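## Task

Remove both cooling blocks from the drawer of cooler COLD. Set the block holding red-capped tubes on deck slot D2 and the block holding violet-capped tubes on D1, each lying flat within that slot's locators. Every loose tube must finish in the same bore it began in. Close the drawer fully; COLD's lamp stays lit until it is shut. Nothing may count as placed if only the robot is holding it there at the end. Release everything and move the arm away at the finish.

## Robot and tools

Robot: a single six-joint arm with a parallel two-finger gripper. There is one arm, so every command row covers that arm plus its gripper. Cameras: cam_head_left (504x504) and cam_head_right (504x504), both fixed, and cam_wrist (616x616, fisheye, on the hand). Images come in that order with each execute_actions result unless "pictures": false is passed.

Scene layout: COLD is a free-standing cooler with a drawer; it is not bolted down, so it must stay within roughly a finger's width of its start, upright, with almost no rotation. D1 is the deck slot beside COLD and D2 lies past D1. Tubes ride loose in the blocks' bores, so keep the blocks level and move gently. Random brief tugs on a held part or pushes on loose items can occur.

Frame: scene frame origin sits on the table surface right under the arm base; +z up, +y to the left when facing along +x. The base may be slightly tilted relative to the table. The reported hand position is approximate, worse at long reach.

Tool execute_actions. Argument "actions" is a list containing one item, or empty.
- Empty list: just reports the current state, no command.
- Motion item: {"rows": [[...], ...], "steps": N}. Between 1 and 15 rows; steps at most 15 (defaults to 15). Each row is used for one control step of 1/30 s; if there are fewer rows than steps, the final row repeats.
- Wait item: {"steps": N} with N up to 300; returns after that many control steps since the previous result.
A rejected call sends nothing to the robot.

Each row has 9 numbers in this order: J1 waist, J2 shoulder, J3 elbow, J4 forearm roll, J5 wrist pitch, J6 wrist roll, then gripper position, gripper force_limit, gripper speed. The six joint values are absolute target angles in radians (same convention as the Joint positions line), not offsets. Ranges: waist -3.491 to 3.491, shoulder -3.140 to 3.140, elbow -1.187 to 4.328, forearm roll -3.316 to 3.316, wrist pitch -3.140 to 3.140, wrist roll -3.927 to 3.927. A target more than 0.010 rad beyond a range end, and further out than the current angle, gets the call refused. True ends may differ by up to 0.010 rad; an overshoot is clipped to the end and the result may note "joint sent to its limit".

The last three row values are scaled in [-1, 1]. position: +1 fully open (140 mm gap), pads touch near -0.8, -1 closes until blocked. force_limit: about 14 N at -1, 60 N at 0, 107 N at +1 (for parts up to 40 mm wide). speed: about 30 mm/s at -1, 140 at 0, 250 at +1.

Motion limits: joint target speed caps are 2.62 rad/s (waist, shoulder), 3.14 (elbow), 3.93 (the three wrist joints), with 0.5 s to accelerate; joints are synchronised to arrive together. Each step the target is held within a lead of the measured angle: 0.805 rad (waist, shoulder), 0.966 (elbow), 1.21 (wrist joints). If a step's targets would put the gripper more than 70 mm from where it is, all are pulled back toward the measured angles. So big moves need several calls. The arm keeps heading to the last row sent while you think or wait, until it settles, gets blocked, or a step is HELD.

Result lines: end_effector_position (metres) and end_effector_quat_wxyz in the scene frame; the point is between the closed pads. Fingers point along gripper +z and close along its y axis; fingertips extend about 33 mm past that point when closed, 9 mm when wide open, and shift about 24 mm outward while closing, so keep clearance above surfaces. Joint positions and Joint velocities in column order (rad, rad/s). position_measured in counts: 3 fully open, 230 pads together, not linear. object_status: 0 moving, 1 blocked while opening, 2 blocked while closing (a grip), 3 reached target or pads met. After closing with -1, confirm 2. To squeeze harder while holding, raise force_limit and change position by at least 0.01 (e.g. -1 to -0.98). "joint command not followed" means the clearance check altered targets (mount blocks and posts count as arm); HELD marks steps whose row was not fully sent. MOTOR HOT warns of heating from holding loads; overheating triggers an OVER-TEMPERATURE FAULT brake stop.

Faults: contact torque hitting a joint's load limit (waist, shoulder, elbow 150 N m; forearm roll, wrist pitch, wrist roll 37.6 N m, held weight included) or an external force of 150 N stops the arm for 10 s and drops the rest of the call. Avoid hard pushes, slams, drops, slips, and anything falling off the table, which ends the scene.

Tool zoom_image: {"camera": one of cam_head_left, cam_head_right, cam_wrist, "region": [x0, y0, x1, y1]} in image pixels from the top-left, up to 504 by 504; returns a magnified view of the latest image.

Tool finished_scene: {"scene": n} with n 1 or 2; ends that scene permanently, grades it, and gives the next task. Only call it once the result holds on its own. Answering without any tool call ends everything remaining.

Camera calibration (OpenCV conventions) is supplied per camera with K, D and T_world_to_cam; actual cameras may be off by a couple of degrees and millimetres, and results list cameras whose numbers change.

Suggested order: open the drawer if needed, lift each block level by gripping firmly, set it flat into its assigned slot, release, then push the drawer fully closed without shifting COLD, check the lamp is off, open the gripper and retract.

Each tool is called as name(argument=value, ...) on one line, values as JSON.

## Session

execute_actions(actions=[])

Scene clock: 0.00 s of 15600.00 s.
end_effector_position=(+0.2624, -0.2088, +0.1935) position_measured=3 object_status=3 end_effector_quat_wxyz=(-0.158, +0.981, +0.084, -0.075)
Joint positions: [ 0.203 -0.14  -0.646  0.35  -1.509  1.215]
Joint velocities: [ 0. -0. -0.  0. -0. -0.]
camera_calibration (this result's frames):
cam_wrist: T_world_to_cam=[[0.192012, -0.926833, -0.322662, -0.177682], [-0.825802, -0.330235, 0.457161, 0.0632647], [-0.530266, 0.178675, -0.82879, 0.532486], [0, 0, 0, 1]] pos_world=[0.36872, -0.238931, 0.355066]

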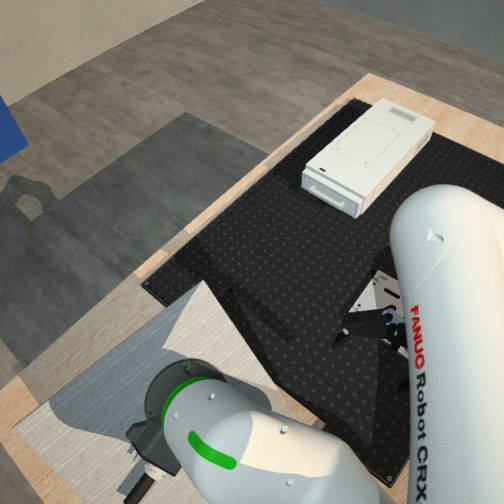

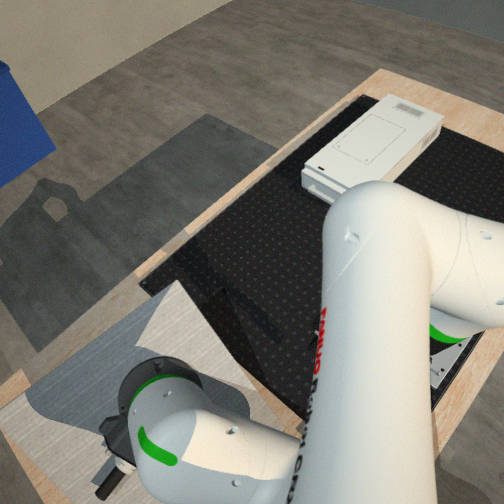

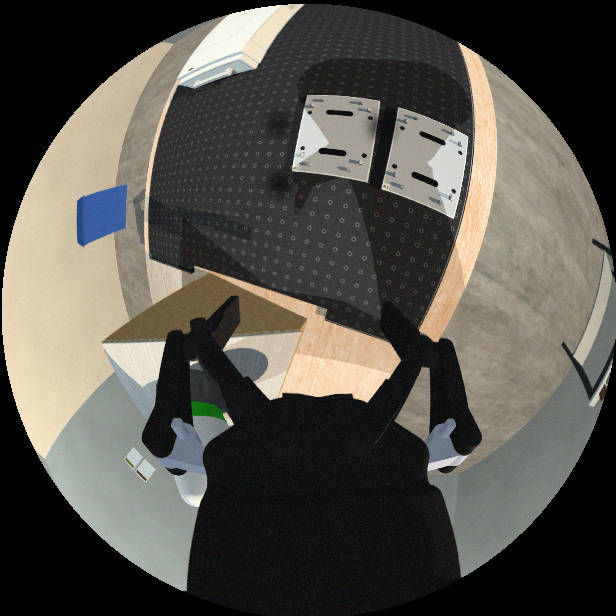

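zoom_image(camera="cam_head_left", region=[280, 90, 460, 270])

Region (280, 90, 460, 270) of cam_head_left's 504x504 image, scaled by 2.800, with more detail than that image has.

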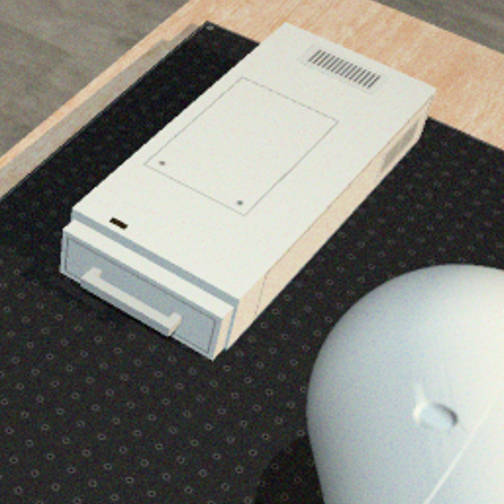

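execute_actions(actions=[{"rows":[[0.4295,1.239,0.385,0.6085,-1.3434,-0.903,-0.4,0,0]],"steps":15}], pictures=false)

execute_actions(actions=[{"steps":70}])

zoom_image(camera="cam_wrist", region=[230, 190, 410, 370])

Scene clock: 19.10 s of 15600.00 s.
end_effector_position=(+0.4205, -0.1854, +0.2645) position_measured=107 object_status=0 end_effector_quat_wxyz=(-0.129, +0.985, -0.107, -0.030)
Joint positions: [ 0.273  0.142 -0.333  0.429 -1.458  0.792]
Joint velocities: [ 0.155  0.753  0.711  0.176  0.113 -1.12 ]
Steps of this call (steps 1 to 90: nothing new was sent; then 15.60 s passed at rest; steps 91 to 105: all 15 steps of this action). Readings (joint positions | what the end effector reports):
91: [0.203 -0.139 -0.646 0.350 -1.509 1.214] | position_measured=3 object_status=0
92: [0.204 -0.136 -0.641 0.350 -1.508 1.208] | position_measured=8 object_status=0
94: [0.211 -0.110 -0.611 0.359 -1.503 1.170] | position_measured=23 object_status=0
98: [0.235 -0.022 -0.506 0.386 -1.485 1.038] | position_measured=54 object_status=0
105: the state above

Scene clock: 21.43 s of 15600.00 s.
end_effector_position=(+0.6529, +0.1546, +0.1497) position_measured=179 object_status=3 end_effector_quat_wxyz=(+0.000, +0.707, -0.707, +0.000)
Joint positions: [ 0.43   1.239  0.385  0.609 -1.343 -0.903]
Joint velocities: [0. 0. 0. 0. 0. 0.]
Steps of this call (steps 1 to 60: the robot went on to your last target; steps 61 to 70: nothing new was sent). Readings (joint positions | what the end effector reports):
1: [0.278 0.168 -0.309 0.435 -1.454 0.753] | position_measured=114 object_status=0
2: [0.283 0.194 -0.285 0.441 -1.450 0.714] | position_measured=122 object_status=0
4: [0.294 0.249 -0.238 0.453 -1.443 0.632] | position_measured=137 object_status=0
8: [0.313 0.364 -0.149 0.475 -1.429 0.459] | position_measured=167 object_status=0
70: the state above
The arm was judged still, so your last target was given up. Only a new action makes it travel on or press farther. Fingers that are still opening or closing keep moving.
camera_calibration (this result's frames):
cam_wrist: T_world_to_cam=[[-0.998689, -0.0509382, 0.00501706, 0.662926], [-0.0451403, 0.92272, 0.382818, -0.166474], [-0.0241294, 0.38209, -0.92381, 0.290629], [0, 0, 0, 1]] pos_world=[0.661555, 0.0763308, 0.328889]

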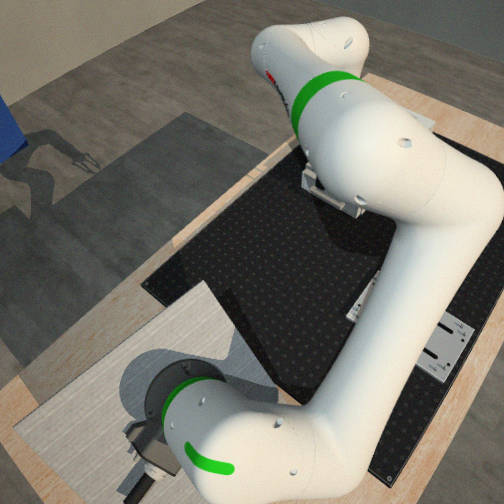

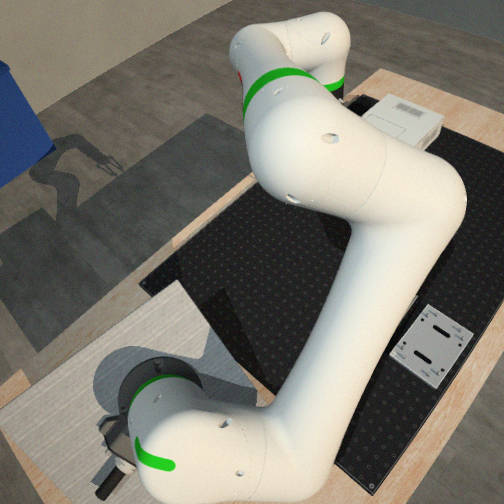

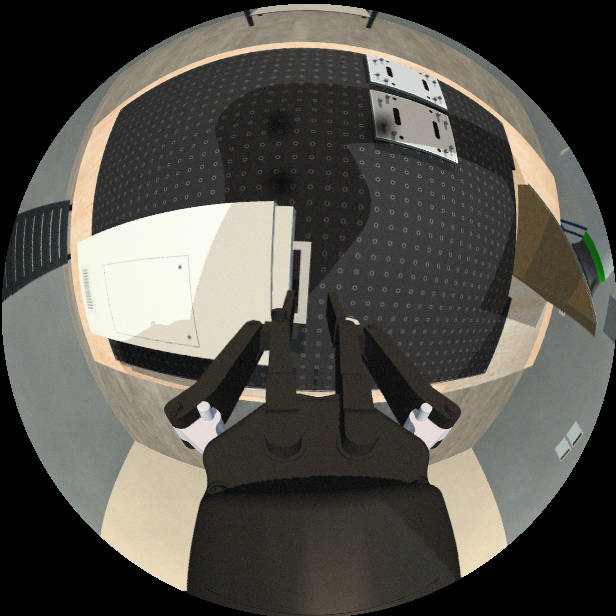

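Region (230, 190, 410, 370) of cam_wrist's 616x616 image, scaled by 2.800, with more detail than that image has.

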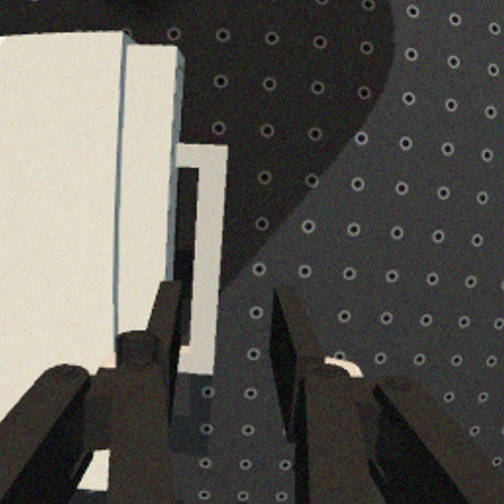

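execute_actions(actions=[{"rows":[[0.4295,1.239,0.385,0.6085,-1.3434,-2.474,0.8,0,0]],"steps":15}], pictures=false)

execute_actions(actions=[{"steps":20}], pictures=false)

execute_actions(actions=[{"rows":[[0.3731,1.2714,0.3438,0.6583,-1.264,-2.492,0.8,0,0]],"steps":15}])

zoom_image(camera="cam_wrist", region=[180, 200, 440, 400])

Scene clock: 49.60 s of 15600.00 s.
end_effector_position=(+0.6529, +0.1546, +0.1497) position_measured=75 object_status=0 end_effector_quat_wxyz=(-0.000, -0.344, +0.939, -0.000)
Joint positions: [ 0.43   1.239  0.385  0.608 -1.343 -1.771]
Joint velocities: [-0.    -0.    -0.    -0.002  0.    -3.219]
Steps of this call (steps 1 to 90: nothing new was sent; then 24.67 s passed at rest; steps 91 to 105: all 15 steps of this action). Readings (joint positions | what the end effector reports):
91: [0.430 1.239 0.385 0.608 -1.343 -0.904] | position_measured=179 object_status=0
92: [0.430 1.239 0.385 0.608 -1.343 -0.910] | position_measured=174 object_status=0
94: [0.430 1.239 0.385 0.608 -1.343 -0.948] | position_measured=159 object_status=0
98: [0.430 1.239 0.385 0.608 -1.343 -1.127] | position_measured=128 object_status=0
105: the state above

Scene clock: 50.27 s of 15600.00 s.
end_effector_position=(+0.6529, +0.1546, +0.1497) position_measured=28 object_status=3 end_effector_quat_wxyz=(+0.000, +0.000, +1.000, -0.000)
Joint positions: [ 0.43   1.239  0.385  0.608 -1.343 -2.474]
Joint velocities: [-0.     0.001  0.     0.     0.    -0.001]
Steps of this call (steps 1 to 20: the robot went on to your last target). Readings (joint positions | what the end effector reports):
1: [0.430 1.239 0.385 0.608 -1.343 -1.876] | position_measured=68 object_status=0
2: [0.430 1.239 0.385 0.608 -1.343 -1.973] | position_measured=60 object_status=0
4: [0.430 1.239 0.385 0.608 -1.343 -2.142] | position_measured=45 object_status=0
8: [0.430 1.239 0.385 0.608 -1.343 -2.376] | position_measured=28 object_status=0
20: the state above

Scene clock: 50.77 s of 15600.00 s.
end_effector_position=(+0.6602, +0.1490, +0.0972) position_measured=28 object_status=3 end_effector_quat_wxyz=(+0.001, +0.001, +1.000, -0.001)
Joint positions: [ 0.373  1.271  0.344  0.658 -1.264 -2.492]
Joint velocities: [-0.     0.    -0.001  0.     0.     0.001]
Steps of this call (steps 1 to 15: all 15 steps of this action). Readings (joint positions | what the end effector reports):
1: [0.429 1.239 0.385 0.609 -1.343 -2.474] | position_measured=28 object_status=3
2: [0.426 1.241 0.383 0.612 -1.337 -2.475] | position_measured=28 object_status=3
4: [0.401 1.255 0.365 0.633 -1.303 -2.483] | position_measured=28 object_status=3
8: [0.374 1.271 0.344 0.657 -1.265 -2.492] | position_measured=28 object_status=3
15: the state above
camera_calibration (this result's frames):
cam_wrist: T_world_to_cam=[[-0.0487107, 0.99881, 0.00255084, -0.113141], [0.922017, 0.0439832, 0.384643, -0.648704], [0.384073, 0.0210881, -0.923062, 0.0286349], [0, 0, 0, 1]] pos_world=[0.581607, 0.140934, 0.27624]

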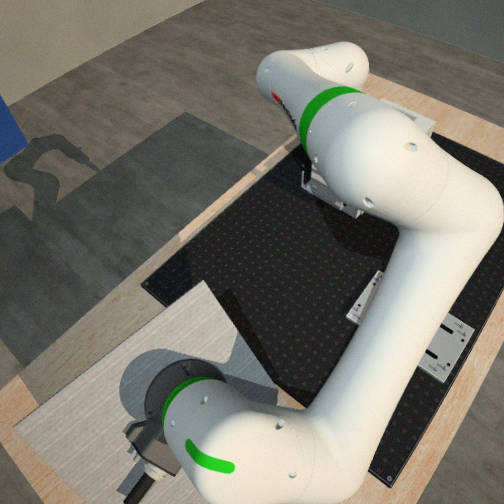

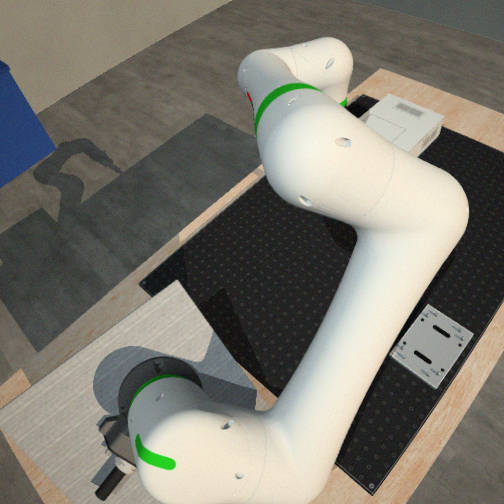

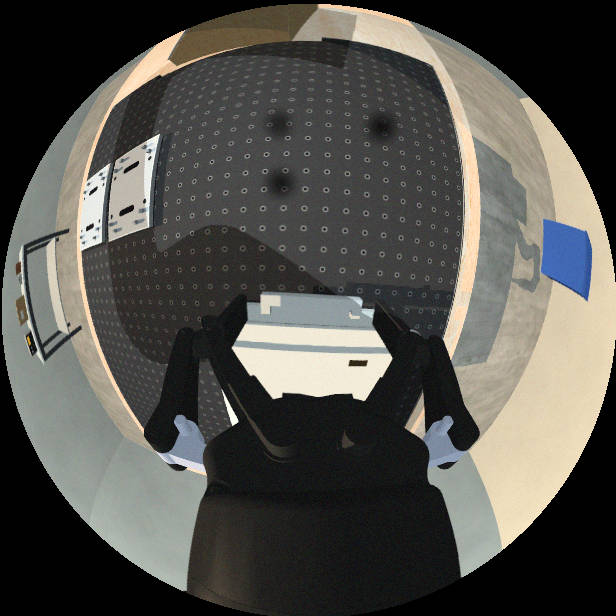

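Region (180, 200, 440, 400) of cam_wrist's 616x616 image, scaled by 1.938, with more detail than that image has; it fills the top 388 rows of this view, and the rest is white.

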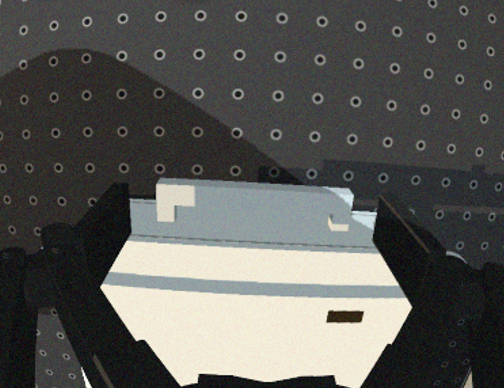

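execute_actions(actions=[{"rows":[[0.357,1.282,0.326,0.674,-1.236,-2.501,0.8,0,0],[0.357,1.282,0.326,0.674,-1.236,-2.501,0.8,0,0],[0.357,1.282,0.326,0.674,-1.236,-2.501,0.8,0,0],[0.357,1.282,0.326,0.674,-1.236,-2.501,0.8,0,0],[0.3398,1.2948,0.3134,0.6895,-1.209,-2.509,0.7,0,-0.5]],"steps":15}])

zoom_image(camera="cam_wrist", region=[180, 200, 440, 400])

Scene clock: 63.37 s of 15600.00 s.
end_effector_position=(+0.6600, +0.1494, +0.0620) position_measured=41 object_status=0 end_effector_quat_wxyz=(-0.000, +0.000, +1.000, -0.000)
Joint positions: [ 0.34   1.295  0.313  0.689 -1.209 -2.509]
Joint velocities: [-0.001  0.001 -0.     0.001  0.001 -0.   ]
Steps of this call (steps 1 to 15: the robot went on to your last target; steps 16 to 90: nothing new was sent; then 9.10 s passed at rest; steps 91 to 105: all 15 steps of this action). Readings (joint positions | what the end effector reports):
91: [0.373 1.272 0.343 0.659 -1.263 -2.492] | position_measured=28 object_status=3
92: [0.370 1.273 0.340 0.662 -1.257 -2.494] | position_measured=28 object_status=3
94: [0.360 1.280 0.329 0.670 -1.242 -2.499] | position_measured=28 object_status=3
98: [0.343 1.292 0.316 0.686 -1.215 -2.507] | position_measured=39 object_status=0
105: the state above
camera_calibration (this result's frames):
cam_wrist: T_world_to_cam=[[-0.0505279, 0.998711, 0.0047288, -0.112414], [0.92242, 0.0448519, 0.383575, -0.635323], [0.382869, 0.0237432, -0.923498, -0.00335396], [0, 0, 0, 1]] pos_world=[0.581639, 0.140844, 0.241128]

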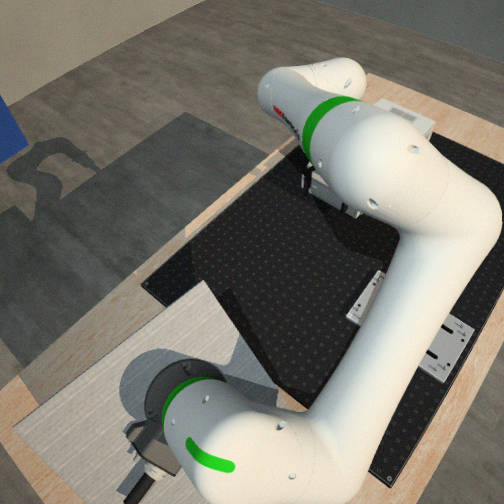

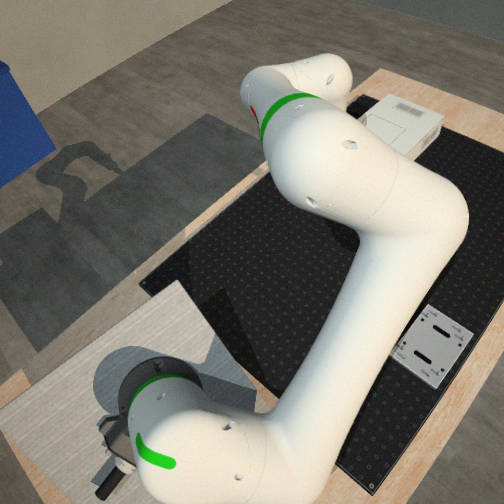

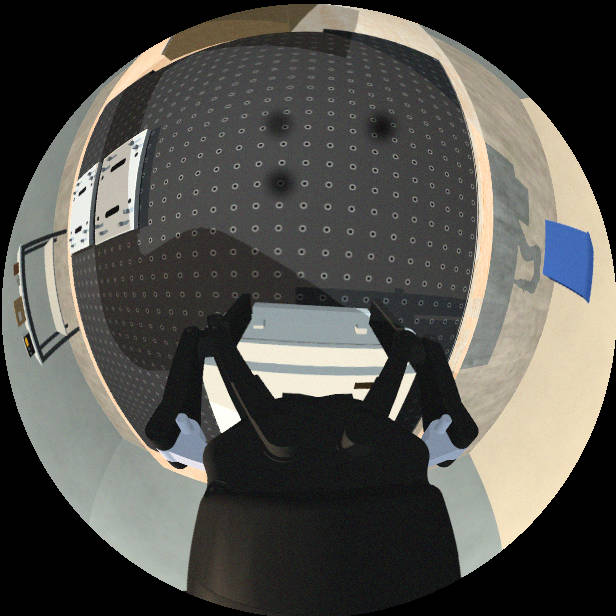

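Region (180, 200, 440, 400) of cam_wrist's 616x616 image, scaled by 1.938, with more detail than that image has; it fills the top 388 rows of this view, and the rest is white.

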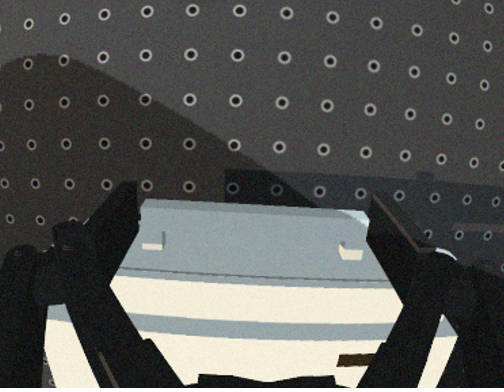

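execute_actions(actions=[{"rows":[[0.3408,1.2966,0.315,0.689,-1.209,-2.509,-1,-0.2,-1]],"steps":15}], pictures=false)

execute_actions(actions=[{"rows":[[0.3408,1.2966,0.315,0.689,-1.209,-2.509,-1,-0.2,-1],[0.3408,1.2966,0.315,0.689,-1.209,-2.509,-1,-0.2,-1],[0.3444,1.2875,0.295,0.6894,-1.202,-2.518,-1,-0.2,-1],[0.3444,1.2875,0.295,0.6894,-1.202,-2.518,-1,-0.2,-1],[0.348,1.2785,0.275,0.6898,-1.195,-2.527,-1,-0.2,-1],[0.348,1.2785,0.275,0.6898,-1.195,-2.527,-1,-0.2,-1],[0.3553,1.2603,0.2357,0.6905,-1.181,-2.545,-1,-0.2,-1],[0.3553,1.2603,0.2357,0.6905,-1.181,-2.545,-1,-0.2,-1],[0.3626,1.2422,0.196,0.6913,-1.1667,-2.563,-1,-0.2,-1],[0.3626,1.2422,0.196,0.6913,-1.1667,-2.563,-1,-0.2,-1],[0.3699,1.224,0.1564,0.692,-1.1526,-2.581,-1,-0.2,-1],[0.3699,1.224,0.1564,0.692,-1.1526,-2.581,-1,-0.2,-1],[0.3772,1.2059,0.1167,0.6928,-1.1385,-2.599,-1,-0.2,-1]],"steps":15}], pictures=false)

execute_actions(actions=[{"steps":12}])

Scene clock: 75.63 s of 15600.00 s.
end_effector_position=(+0.6600, +0.1505, +0.0619) position_measured=62 object_status=0 end_effector_quat_wxyz=(-0.000, +0.000, +1.000, -0.000)
Joint positions: [ 0.341  1.297  0.315  0.689 -1.209 -2.509]
Joint velocities: [ 0.     0.001 -0.     0.001  0.    -0.001]
Steps of this call (steps 1 to 15: the robot went on to your last target; steps 16 to 90: nothing new was sent; then 8.77 s passed at rest; steps 91 to 105: all 15 steps of this action). Readings (joint positions | what the end effector reports):
91: [0.340 1.295 0.313 0.689 -1.209 -2.509] | position_measured=41 object_status=0
92: [0.340 1.296 0.313 0.690 -1.209 -2.509] | position_measured=42 object_status=0
94: [0.340 1.296 0.314 0.689 -1.209 -2.509] | position_measured=45 object_status=0
98: [0.341 1.297 0.315 0.689 -1.209 -2.509] | position_measured=51 object_status=0
105: the state above

Scene clock: 76.13 s of 15600.00 s.
end_effector_position=(+0.6202, +0.1509, +0.0619) position_measured=62 object_status=2 end_effector_quat_wxyz=(+0.000, -0.000, +1.000, -0.000)
Joint positions: [ 0.37   1.223  0.155  0.692 -1.152 -2.582]
Joint velocities: [ 0.098 -0.236 -0.516  0.005  0.179 -0.233]
Steps of this call (steps 1 to 15: all 15 steps of this action). Readings (joint positions | what the end effector reports):
1: [0.341 1.297 0.315 0.689 -1.209 -2.509] | position_measured=62 object_status=0
2: [0.341 1.297 0.315 0.689 -1.209 -2.509] | position_measured=62 object_status=0
4: [0.342 1.294 0.311 0.689 -1.207 -2.511] | position_measured=62 object_status=0
8: [0.348 1.278 0.274 0.690 -1.195 -2.527] | position_measured=62 object_status=0
15: the state above

Scene clock: 76.53 s of 15600.00 s.
end_effector_position=(+0.6102, +0.1502, +0.0617) position_measured=62 object_status=2 end_effector_quat_wxyz=(+0.000, +0.000, +1.000, -0.001)
Joint positions: [ 0.377  1.206  0.117  0.693 -1.138 -2.599]
Joint velocities: [ 0. -0. -0.  0. -0. -0.]
Steps of this call (steps 1 to 12: the robot went on to your last target). Readings (joint positions | what the end effector reports):
1: [0.373 1.216 0.139 0.692 -1.146 -2.589] | position_measured=62 object_status=2
2: [0.375 1.211 0.128 0.692 -1.142 -2.594] | position_measured=62 object_status=2
4: [0.377 1.207 0.118 0.693 -1.139 -2.598] | position_measured=62 object_status=2
8: [0.377 1.206 0.117 0.693 -1.138 -2.599] | position_measured=62 object_status=2
12: the state above
camera_calibration (this result's frames):
cam_wrist: T_world_to_cam=[[-0.0511774, 0.998681, 0.00413934, -0.115226], [0.922325, 0.0456742, 0.383705, -0.589303], [0.38301, 0.0234549, -0.923446, 0.0154104], [0, 0, 0, 1]] pos_world=[0.53173, 0.141629, 0.240826]

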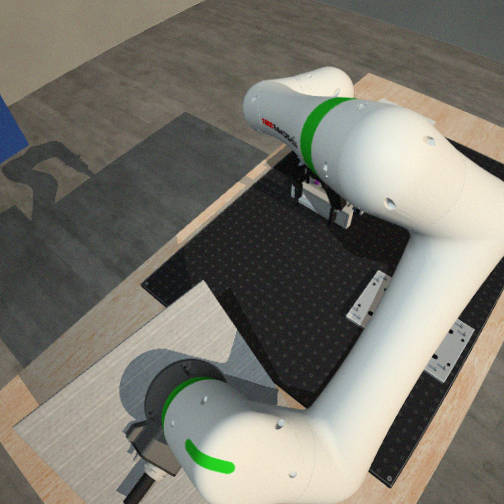

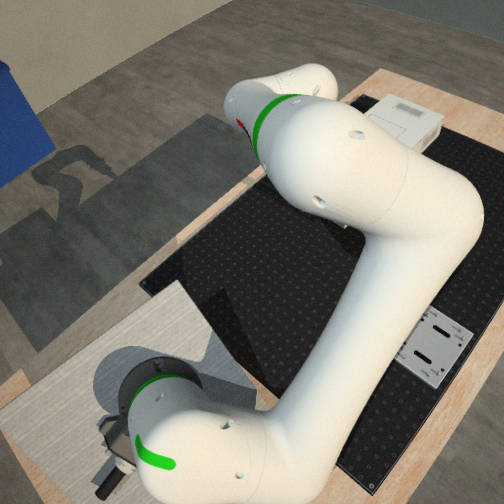

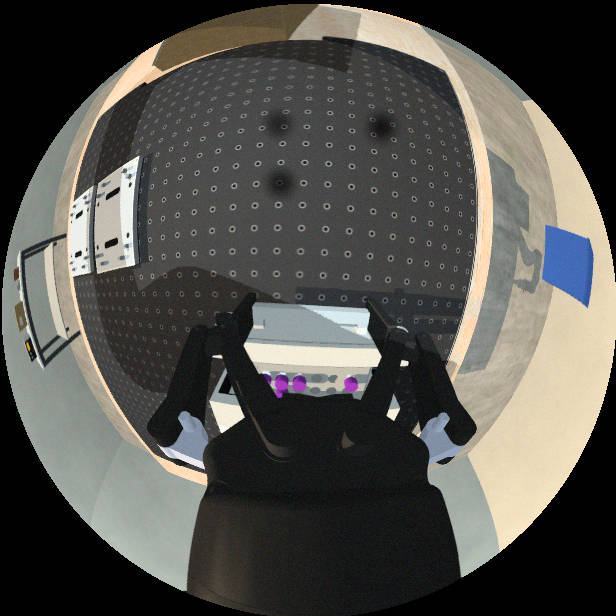

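execute_actions(actions=[{"rows":[[0.387,1.186,0.072,0.6932,-1.123,-2.6207,-1,-0.2,-1],[0.387,1.186,0.072,0.6932,-1.123,-2.6207,-1,-0.2,-1],[0.387,1.186,0.072,0.6932,-1.123,-2.6207,-1,-0.2,-1],[0.3973,1.167,0.029,0.6933,-1.1075,-2.642,-1,-0.2,-1],[0.3973,1.167,0.029,0.6933,-1.1075,-2.642,-1,-0.2,-1],[0.3973,1.167,0.029,0.6933,-1.1075,-2.642,-1,-0.2,-1],[0.408,1.1484,-0.0127,0.693,-1.0924,-2.6628,-1,-0.2,-1],[0.408,1.1484,-0.0127,0.693,-1.0924,-2.6628,-1,-0.2,-1],[0.408,1.1484,-0.0127,0.693,-1.0924,-2.6628,-1,-0.2,-1],[0.4193,1.1304,-0.0532,0.6922,-1.0776,-2.6831,-1,-0.2,-1],[0.4193,1.1304,-0.0532,0.6922,-1.0776,-2.6831,-1,-0.2,-1],[0.4193,1.1304,-0.0532,0.6922,-1.0776,-2.6831,-1,-0.2,-1],[0.4313,1.113,-0.093,0.6904,-1.063,-2.7033,-1,-0.2,-1]],"steps":15}], pictures=false)

execute_actions(actions=[{"rows":[[0.444,1.096,-0.132,0.688,-1.0485,-2.7232,-1,-0.2,-1],[0.444,1.096,-0.132,0.688,-1.0485,-2.7232,-1,-0.2,-1],[0.444,1.096,-0.132,0.688,-1.0485,-2.7232,-1,-0.2,-1],[0.4572,1.0798,-0.17,0.6854,-1.0342,-2.7428,-1,-0.2,-1],[0.4572,1.0798,-0.17,0.6854,-1.0342,-2.7428,-1,-0.2,-1],[0.4572,1.0798,-0.17,0.6854,-1.0342,-2.7428,-1,-0.2,-1],[0.4711,1.0642,-0.2069,0.6822,-1.0202,-2.762,-1,-0.2,-1]],"steps":15}], pictures=false)

execute_actions(actions=[{"rows":[[0.4711,1.0642,-0.2069,0.6822,-1.0202,-2.762,0.75,0,-0.3]],"steps":12}])

zoom_image(camera="cam_wrist", region=[180, 200, 440, 400])

Scene clock: 118.63 s of 15600.00 s.
end_effector_position=(+0.5565, +0.1499, +0.0617) position_measured=62 object_status=2 end_effector_quat_wxyz=(+0.000, +0.001, +1.000, -0.001)
Joint positions: [ 0.423  1.125 -0.066  0.691 -1.073 -2.69 ]
Joint velocities: [ 0.122 -0.173 -0.398 -0.024  0.141 -0.199]
Steps of this call (steps 1 to 30: the robot went on to your last target; steps 31 to 90: nothing new was sent; then 38.60 s passed at rest; steps 91 to 105: all 15 steps of this action). Readings (joint positions | what the end effector reports):
91: [0.377 1.206 0.116 0.693 -1.138 -2.599] | position_measured=62 object_status=2
92: [0.378 1.204 0.111 0.693 -1.137 -2.602] | position_measured=62 object_status=2
94: [0.384 1.193 0.087 0.693 -1.128 -2.613] | position_measured=62 object_status=2
98: [0.397 1.168 0.031 0.693 -1.108 -2.641] | position_measured=62 object_status=2
105: the state above

Scene clock: 119.13 s of 15600.00 s.
end_effector_position=(+0.5100, +0.1504, +0.0619) position_measured=62 object_status=2 end_effector_quat_wxyz=(-0.000, +0.001, +1.000, -0.000)
Joint positions: [ 0.471  1.064 -0.207  0.682 -1.02  -2.762]
Joint velocities: [ 0.003 -0.003 -0.006 -0.001  0.002 -0.003]
Steps of this call (steps 1 to 15: all 15 steps of this action). Readings (joint positions | what the end effector reports):
1: [0.427 1.119 -0.079 0.691 -1.068 -2.696] | position_measured=62 object_status=2
2: [0.431 1.114 -0.092 0.691 -1.063 -2.703] | position_measured=62 object_status=2
4: [0.440 1.102 -0.118 0.689 -1.054 -2.716] | position_measured=62 object_status=2
8: [0.457 1.080 -0.169 0.686 -1.034 -2.743] | position_measured=62 object_status=2
15: the state above

Scene clock: 119.53 s of 15600.00 s.
end_effector_position=(+0.5099, +0.1504, +0.0620) position_measured=35 object_status=0 end_effector_quat_wxyz=(+0.000, +0.001, +1.000, -0.000)
Joint positions: [ 0.471  1.064 -0.207  0.682 -1.02  -2.762]
Joint velocities: [ 0.     0.001  0.    -0.001  0.    -0.   ]
Steps of this call (steps 1 to 12: all 12 steps of this action). Readings (joint positions | what the end effector reports):
1: [0.471 1.064 -0.207 0.682 -1.020 -2.762] | position_measured=62 object_status=0
2: [0.471 1.064 -0.207 0.682 -1.021 -2.762] | position_measured=62 object_status=0
4: [0.471 1.064 -0.207 0.682 -1.021 -2.762] | position_measured=47 object_status=0
8: [0.471 1.064 -0.207 0.682 -1.020 -2.762] | position_measured=35 object_status=0
12: the state above
camera_calibration (this result's frames):
cam_wrist: T_world_to_cam=[[-0.0499396, 0.998742, 0.00448873, -0.121237], [0.922397, 0.0443977, 0.383683, -0.496776], [0.383001, 0.0233014, -0.923454, 0.0540883], [0, 0, 0, 1]] pos_world=[0.431454, 0.14188, 0.241097]

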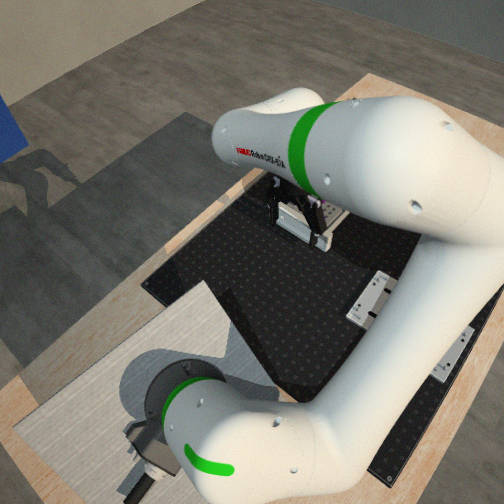

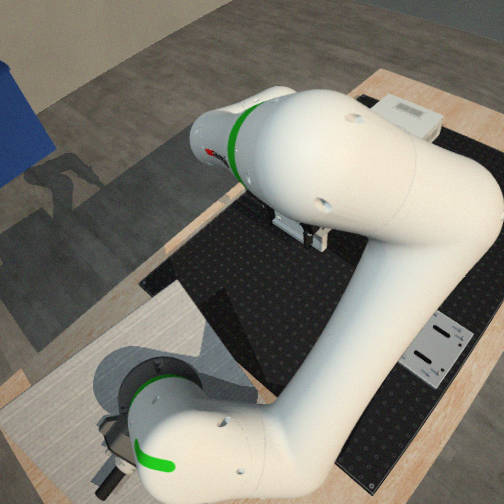

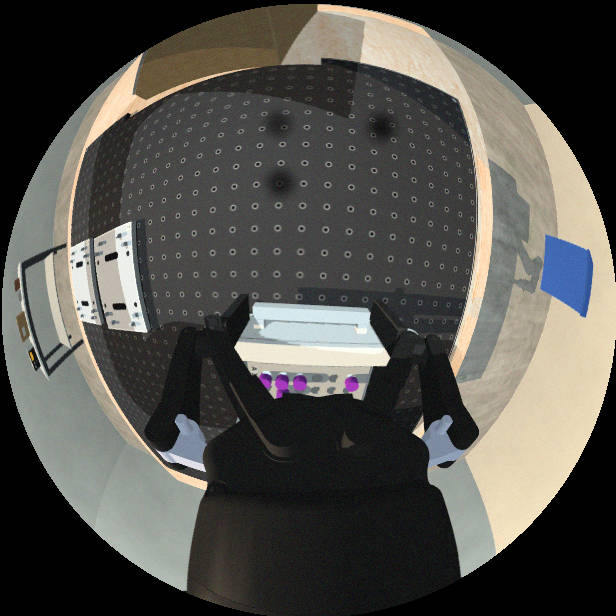

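Region (180, 200, 440, 400) of cam_wrist's 616x616 image, scaled by 1.938, with more detail than that image has; it fills the top 388 rows of this view, and the rest is white.

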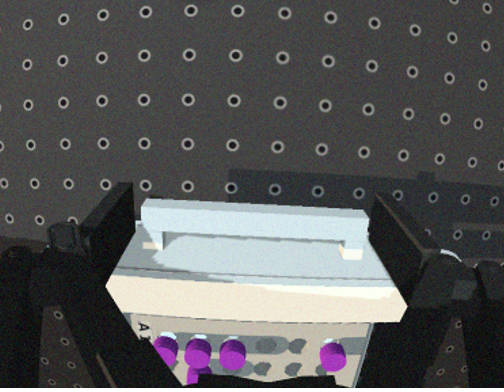

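execute_actions(actions=[])

Scene clock: 147.60 s of 15600.00 s.
end_effector_position=(+0.5098, +0.1504, +0.0619) position_measured=35 object_status=3 end_effector_quat_wxyz=(+0.000, +0.001, +1.000, -0.000)
Joint positions: [ 0.471  1.064 -0.207  0.682 -1.02  -2.762]
Joint velocities: [-0.    -0.     0.    -0.    -0.     0.001]
Steps of this call (steps 1 to 15: the robot went on to your last target; steps 16 to 90: nothing new was sent; then 25.07 s passed at rest). Readings (joint positions | what the end effector reports):
1: [0.471 1.064 -0.207 0.682 -1.020 -2.762] | position_measured=35 object_status=0
2: [0.471 1.064 -0.207 0.682 -1.020 -2.762] | position_measured=35 object_status=3
4: [0.471 1.064 -0.207 0.682 -1.020 -2.762] | position_measured=35 object_status=3
8: [0.471 1.064 -0.207 0.682 -1.020 -2.762] | position_measured=35 object_status=3
90: the state above
The arm was judged still, so your last target was given up. Only a new action makes it travel on or press farther. Fingers that are still opening or closing keep moving.
camera_calibration (this result's frames):
cam_wrist: T_world_to_cam=[[-0.0502051, 0.998729, 0.00442913, -0.121103], [0.922401, 0.0446668, 0.383642, -0.496774], [0.382957, 0.0233462, -0.923471, 0.0540799], [0, 0, 0, 1]] pos_world=[0.431435, 0.141876, 0.241061]

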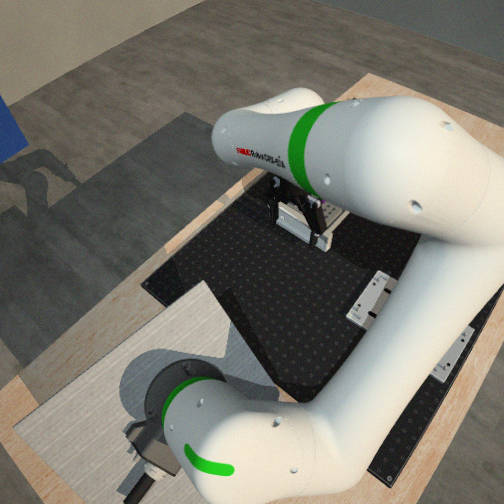

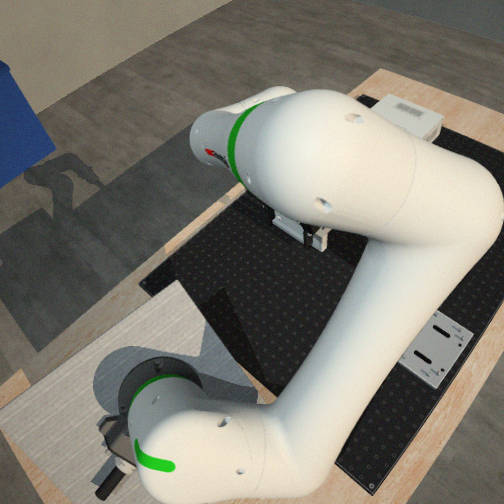

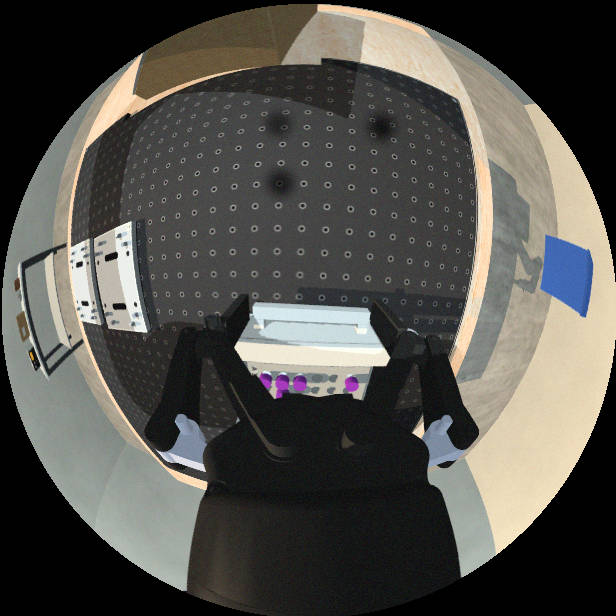

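execute_actions(actions=[{"rows":[[0.4711,1.0642,-0.2069,0.6822,-1.0202,-2.762,-1,-0.2,-1]]}], pictures=false)

execute_actions(actions=[{"steps":20}], pictures=false)

execute_actions(actions=[{"rows":[[0.483,1.052,-0.2355,0.679,-1.009,-2.777,-1,-0.2,-1],[0.483,1.052,-0.2355,0.679,-1.009,-2.777,-1,-0.2,-1],[0.483,1.052,-0.2355,0.679,-1.009,-2.777,-1,-0.2,-1],[0.5006,1.0346,-0.2776,0.6737,-0.9929,-2.7996,-1,-0.2,-1],[0.5006,1.0346,-0.2776,0.6737,-0.9929,-2.7996,-1,-0.2,-1],[0.5006,1.0346,-0.2776,0.6737,-0.9929,-2.7996,-1,-0.2,-1],[0.5006,1.0346,-0.2776,0.6737,-0.9929,-2.7996,-1,-0.2,-1],[0.5006,1.0346,-0.2776,0.6737,-0.9929,-2.7996,-1,-0.2,-1],[0.5325,1.0074,-0.3443,0.6628,-0.9665,-2.8358,-1,-0.2,-1]]}], pictures=false)

execute_actions(actions=[{"rows":[[0.5668,0.9825,-0.4069,0.6496,-0.941,-2.8708,-1,-0.2,-1]]}], pictures=false)

execute_actions(actions=[{"rows":[[0.5855,0.971,-0.4367,0.6417,-0.9284,-2.888,-1,-0.2,-1]]}], pictures=false)

execute_actions(actions=[{"rows":[[0.5855,0.971,-0.4367,0.6417,-0.9284,-2.888,0.75,-0.2,-0.5]]}])

Scene clock: 167.07 s of 15600.00 s.
end_effector_position=(+0.5099, +0.1505, +0.0620) position_measured=57 object_status=0 end_effector_quat_wxyz=(+0.000, +0.001, +1.000, -0.000)
Joint positions: [ 0.471  1.064 -0.207  0.682 -1.02  -2.762]
Joint velocities: [ 0.003  0.001  0.    -0.001 -0.     0.001]
Steps of this call (steps 1 to 90: nothing new was sent; then 15.97 s passed at rest; steps 91 to 105: all 15 steps of this action). Readings (joint positions | what the end effector reports):
91: [0.471 1.064 -0.207 0.682 -1.020 -2.762] | position_measured=35 object_status=0
92: [0.471 1.064 -0.207 0.682 -1.020 -2.762] | position_measured=36 object_status=0
94: [0.471 1.064 -0.207 0.682 -1.020 -2.762] | position_measured=39 object_status=0
98: [0.471 1.064 -0.207 0.682 -1.020 -2.762] | position_measured=45 object_status=0
105: the state above

Scene clock: 167.73 s of 15600.00 s.
end_effector_position=(+0.5098, +0.1504, +0.0620) position_measured=62 object_status=2 end_effector_quat_wxyz=(+0.000, +0.000, +1.000, -0.000)
Joint positions: [ 0.471  1.064 -0.207  0.682 -1.02  -2.762]
Joint velocities: [-0.    -0.    -0.     0.001 -0.     0.001]
Steps of this call (steps 1 to 15: the robot went on to your last target; steps 16 to 20: nothing new was sent). Readings (joint positions | what the end effector reports):
1: [0.471 1.064 -0.207 0.682 -1.020 -2.762] | position_measured=58 object_status=0
2: [0.471 1.064 -0.207 0.682 -1.020 -2.762] | position_measured=60 object_status=0
4: [0.471 1.064 -0.207 0.682 -1.020 -2.762] | position_measured=62 object_status=0
8: [0.471 1.064 -0.207 0.682 -1.020 -2.762] | position_measured=62 object_status=0
20: the state above
The arm was judged still, so your last target was given up. Only a new action makes it travel on or press farther. Fingers that are still opening or closing keep moving.

Scene clock: 168.23 s of 15600.00 s.
end_effector_position=(+0.4599, +0.1508, +0.0620) position_measured=62 object_status=2 end_effector_quat_wxyz=(-0.000, +0.000, +1.000, -0.000)
Joint positions: [ 0.531  1.008 -0.342  0.663 -0.967 -2.834]
Joint velocities: [ 0.033 -0.028 -0.069 -0.007  0.029 -0.037]
Steps of this call (steps 1 to 15: all 15 steps of this action). Readings (joint positions | what the end effector reports):
1: [0.471 1.064 -0.207 0.682 -1.020 -2.762] | position_measured=62 object_status=2
2: [0.473 1.062 -0.212 0.682 -1.018 -2.764] | position_measured=62 object_status=2
4: [0.480 1.055 -0.229 0.679 -1.012 -2.773] | position_measured=62 object_status=2
8: [0.498 1.037 -0.271 0.674 -0.995 -2.796] | position_measured=62 object_status=2
15: the state above

Scene clock: 168.73 s of 15600.00 s.
end_effector_position=(+0.4342, +0.1506, +0.0620) position_measured=62 object_status=2 end_effector_quat_wxyz=(-0.000, +0.000, +1.000, -0.000)
Joint positions: [ 0.567  0.983 -0.407  0.65  -0.941 -2.871]
Joint velocities: [ 0.    -0.    -0.001  0.001  0.    -0.001]
Steps of this call (steps 1 to 15: all 15 steps of this action). Readings (joint positions | what the end effector reports):
1: [0.532 1.008 -0.344 0.663 -0.967 -2.835] | position_measured=62 object_status=2
2: [0.535 1.005 -0.349 0.662 -0.964 -2.839] | position_measured=62 object_status=2
4: [0.551 0.994 -0.378 0.655 -0.953 -2.855] | position_measured=62 object_status=2
8: [0.566 0.983 -0.406 0.650 -0.941 -2.870] | position_measured=62 object_status=2
15: the state above

Scene clock: 169.23 s of 15600.00 s.
end_effector_position=(+0.4219, +0.1506, +0.0621) position_measured=62 object_status=2 end_effector_quat_wxyz=(+0.000, +0.000, +1.000, -0.000)
Joint positions: [ 0.585  0.971 -0.437  0.642 -0.928 -2.888]
Joint velocities: [ 0.    -0.    -0.     0.001  0.     0.001]
Steps of this call (steps 1 to 15: all 15 steps of this action). Readings (joint positions | what the end effector reports):
1: [0.567 0.982 -0.407 0.650 -0.941 -2.871] | position_measured=62 object_status=2
2: [0.570 0.980 -0.412 0.649 -0.939 -2.874] | position_measured=62 object_status=2
4: [0.581 0.974 -0.429 0.643 -0.932 -2.884] | position_measured=62 object_status=2
8: [0.585 0.971 -0.436 0.642 -0.929 -2.888] | position_measured=62 object_status=2
15: the state above

Scene clock: 169.73 s of 15600.00 s.
end_effector_position=(+0.4218, +0.1506, +0.0621) position_measured=35 object_status=3 end_effector_quat_wxyz=(+0.000, +0.000, +1.000, -0.000)
Joint positions: [ 0.586  0.971 -0.437  0.642 -0.928 -2.888]
Joint velocities: [ 0.     0.     0.001  0.001 -0.     0.001]
Steps of this call (steps 1 to 15: all 15 steps of this action). Readings (joint positions | what the end effector reports):
1: [0.585 0.971 -0.437 0.642 -0.928 -2.888] | position_measured=62 object_status=0
2: [0.586 0.971 -0.437 0.641 -0.928 -2.888] | position_measured=62 object_status=0
4: [0.586 0.971 -0.437 0.641 -0.928 -2.888] | position_measured=50 object_status=0
8: [0.586 0.971 -0.437 0.642 -0.928 -2.888] | position_measured=35 object_status=0
15: the state above
camera_calibration (this result's frames):
cam_wrist: T_world_to_cam=[[-0.0505966, 0.998709, 0.00453836, -0.125581], [0.922347, 0.0449842, 0.383735, -0.415661], [0.383035, 0.0236016, -0.923432, 0.087849], [0, 0, 0, 1]] pos_world=[0.343381, 0.142044, 0.241196]

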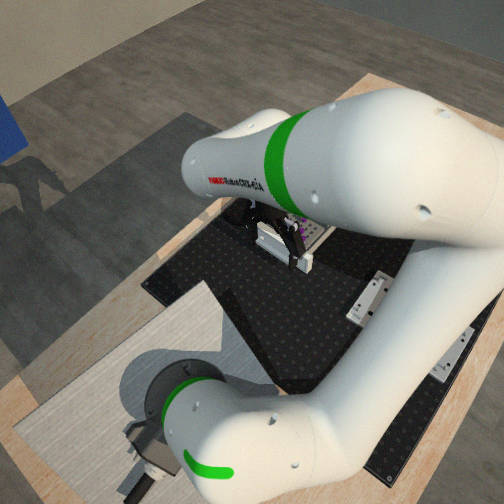

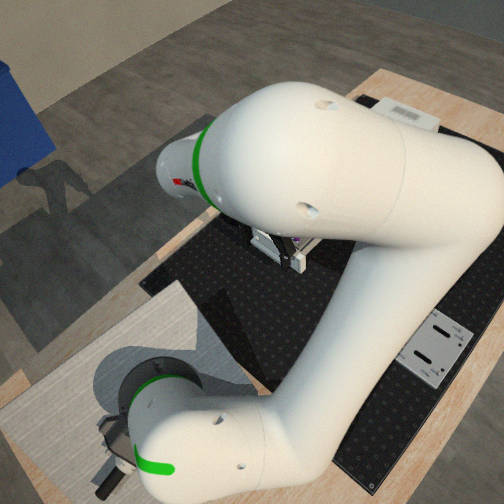

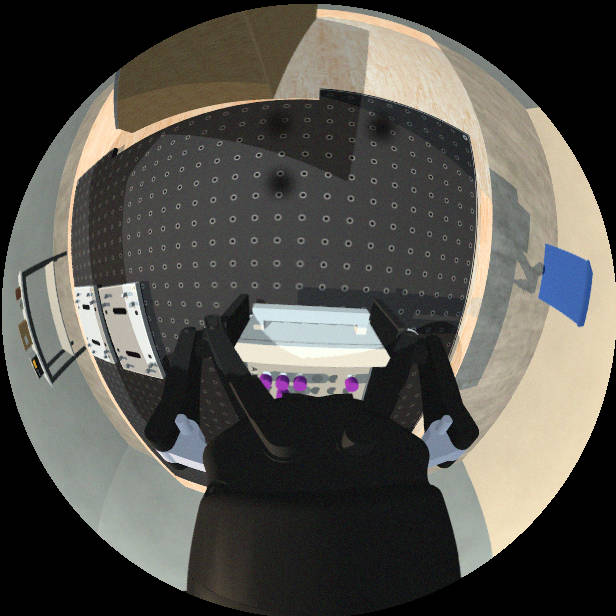

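execute_actions(actions=[{"rows":[[0.64,0.925,-0.385,0.572,-1.02,-2.84,0.75,-0.2,-0.5]]}], pictures=false)

execute_actions(actions=[{"rows":[[0.5505,1.0073,-0.0466,0.56,-1.2149,-1.079,0.34,-0.2,-0.5]]}], pictures=false)

execute_actions(actions=[{"steps":30}])

Scene clock: 189.20 s of 15600.00 s.
end_effector_position=(+0.4268, +0.1505, +0.1077) position_measured=35 object_status=3 end_effector_quat_wxyz=(+0.005, +0.000, +1.000, -0.004)
Joint positions: [ 0.64   0.925 -0.385  0.572 -1.02  -2.84 ]
Joint velocities: [ 0.    -0.001  0.     0.    -0.    -0.001]
Steps of this call (steps 1 to 15: the robot went on to your last target; steps 16 to 90: nothing new was sent; then 15.97 s passed at rest; steps 91 to 105: all 15 steps of this action). Readings (joint positions | what the end effector reports):
91: [0.586 0.971 -0.436 0.642 -0.929 -2.888] | position_measured=35 object_status=3
92: [0.589 0.968 -0.433 0.637 -0.935 -2.884] | position_measured=35 object_status=3
94: [0.611 0.950 -0.412 0.609 -0.972 -2.865] | position_measured=35 object_status=3
98: [0.639 0.926 -0.386 0.573 -1.018 -2.841] | position_measured=35 object_status=3
105: the state above

Scene clock: 189.70 s of 15600.00 s.
end_effector_position=(+0.4902, +0.1536, +0.1378) position_measured=86 object_status=0 end_effector_quat_wxyz=(+0.001, -0.369, +0.929, -0.003)
Joint positions: [ 0.583  0.977 -0.18   0.565 -1.138 -1.968]
Joint velocities: [-0.132  0.121  0.54  -0.02  -0.309  3.424]
Steps of this call (steps 1 to 15: all 15 steps of this action). Readings (joint positions | what the end effector reports):
1: [0.640 0.925 -0.385 0.572 -1.020 -2.839] | position_measured=35 object_status=0
2: [0.639 0.926 -0.383 0.572 -1.021 -2.833] | position_measured=38 object_status=0
4: [0.635 0.930 -0.373 0.572 -1.027 -2.795] | position_measured=47 object_status=0
8: [0.620 0.944 -0.323 0.570 -1.056 -2.616] | position_measured=65 object_status=0
15: the state above

Scene clock: 190.70 s of 15600.00 s.
end_effector_position=(+0.5298, +0.1497, +0.1598) position_measured=86 object_status=3 end_effector_quat_wxyz=(+0.000, +0.707, -0.707, +0.000)
Joint positions: [ 0.55   1.007 -0.047  0.56  -1.215 -1.079]
Joint velocities: [ 0.  0. -0. -0. -0.  0.]
Steps of this call (steps 1 to 30: the robot went on to your last target). Readings (joint positions | what the end effector reports):
1: [0.579 0.981 -0.162 0.564 -1.148 -1.854] | position_measured=86 object_status=0
2: [0.575 0.985 -0.146 0.564 -1.158 -1.745] | position_measured=86 object_status=0
4: [0.568 0.992 -0.117 0.562 -1.175 -1.550] | position_measured=86 object_status=3
8: [0.557 1.001 -0.073 0.561 -1.200 -1.259] | position_measured=86 object_status=3
30: the state above
The arm was judged still, so your last target was given up. Only a new action makes it travel on or press farther. Fingers that are still opening or closing keep moving.
camera_calibration (this result's frames):
cam_wrist: T_world_to_cam=[[-0.998698, -0.0507861, 0.00488796, 0.539684], [-0.0450415, 0.922605, 0.383108, -0.171448], [-0.0239662, 0.382389, -0.923691, 0.298721], [0, 0, 0, 1]] pos_world=[0.538418, 0.0713597, 0.338971]

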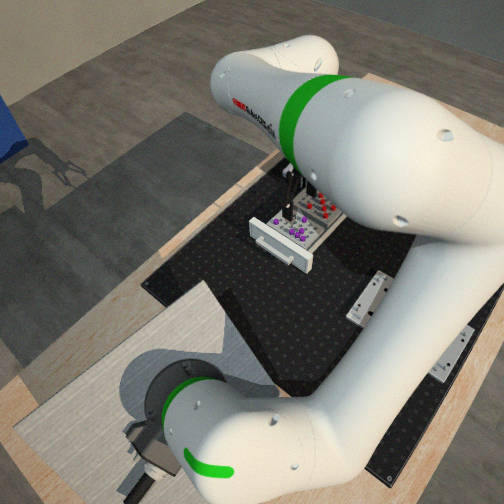

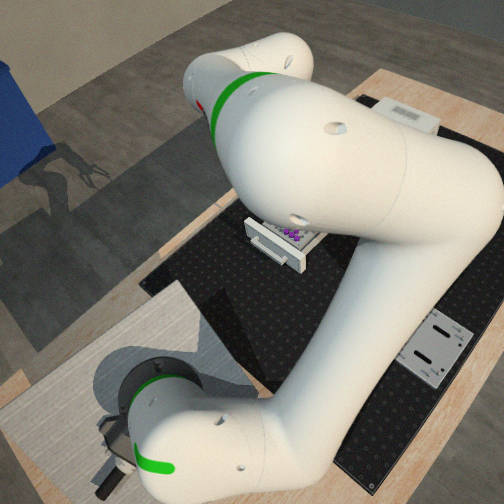

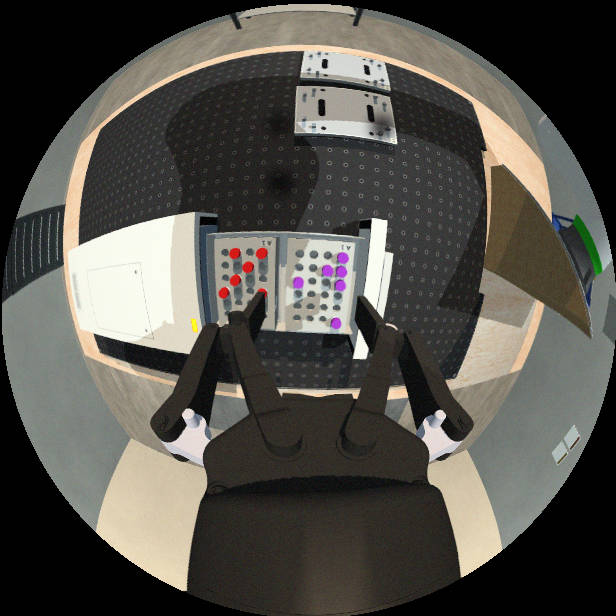

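zoom_image(camera="cam_wrist", region=[180, 200, 420, 360])

Region (180, 200, 420, 360) of cam_wrist's 616x616 image, scaled by 2.100, with more detail than that image has.

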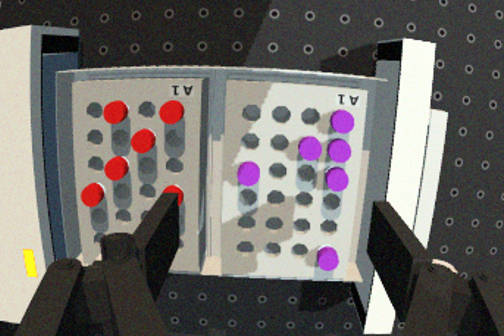

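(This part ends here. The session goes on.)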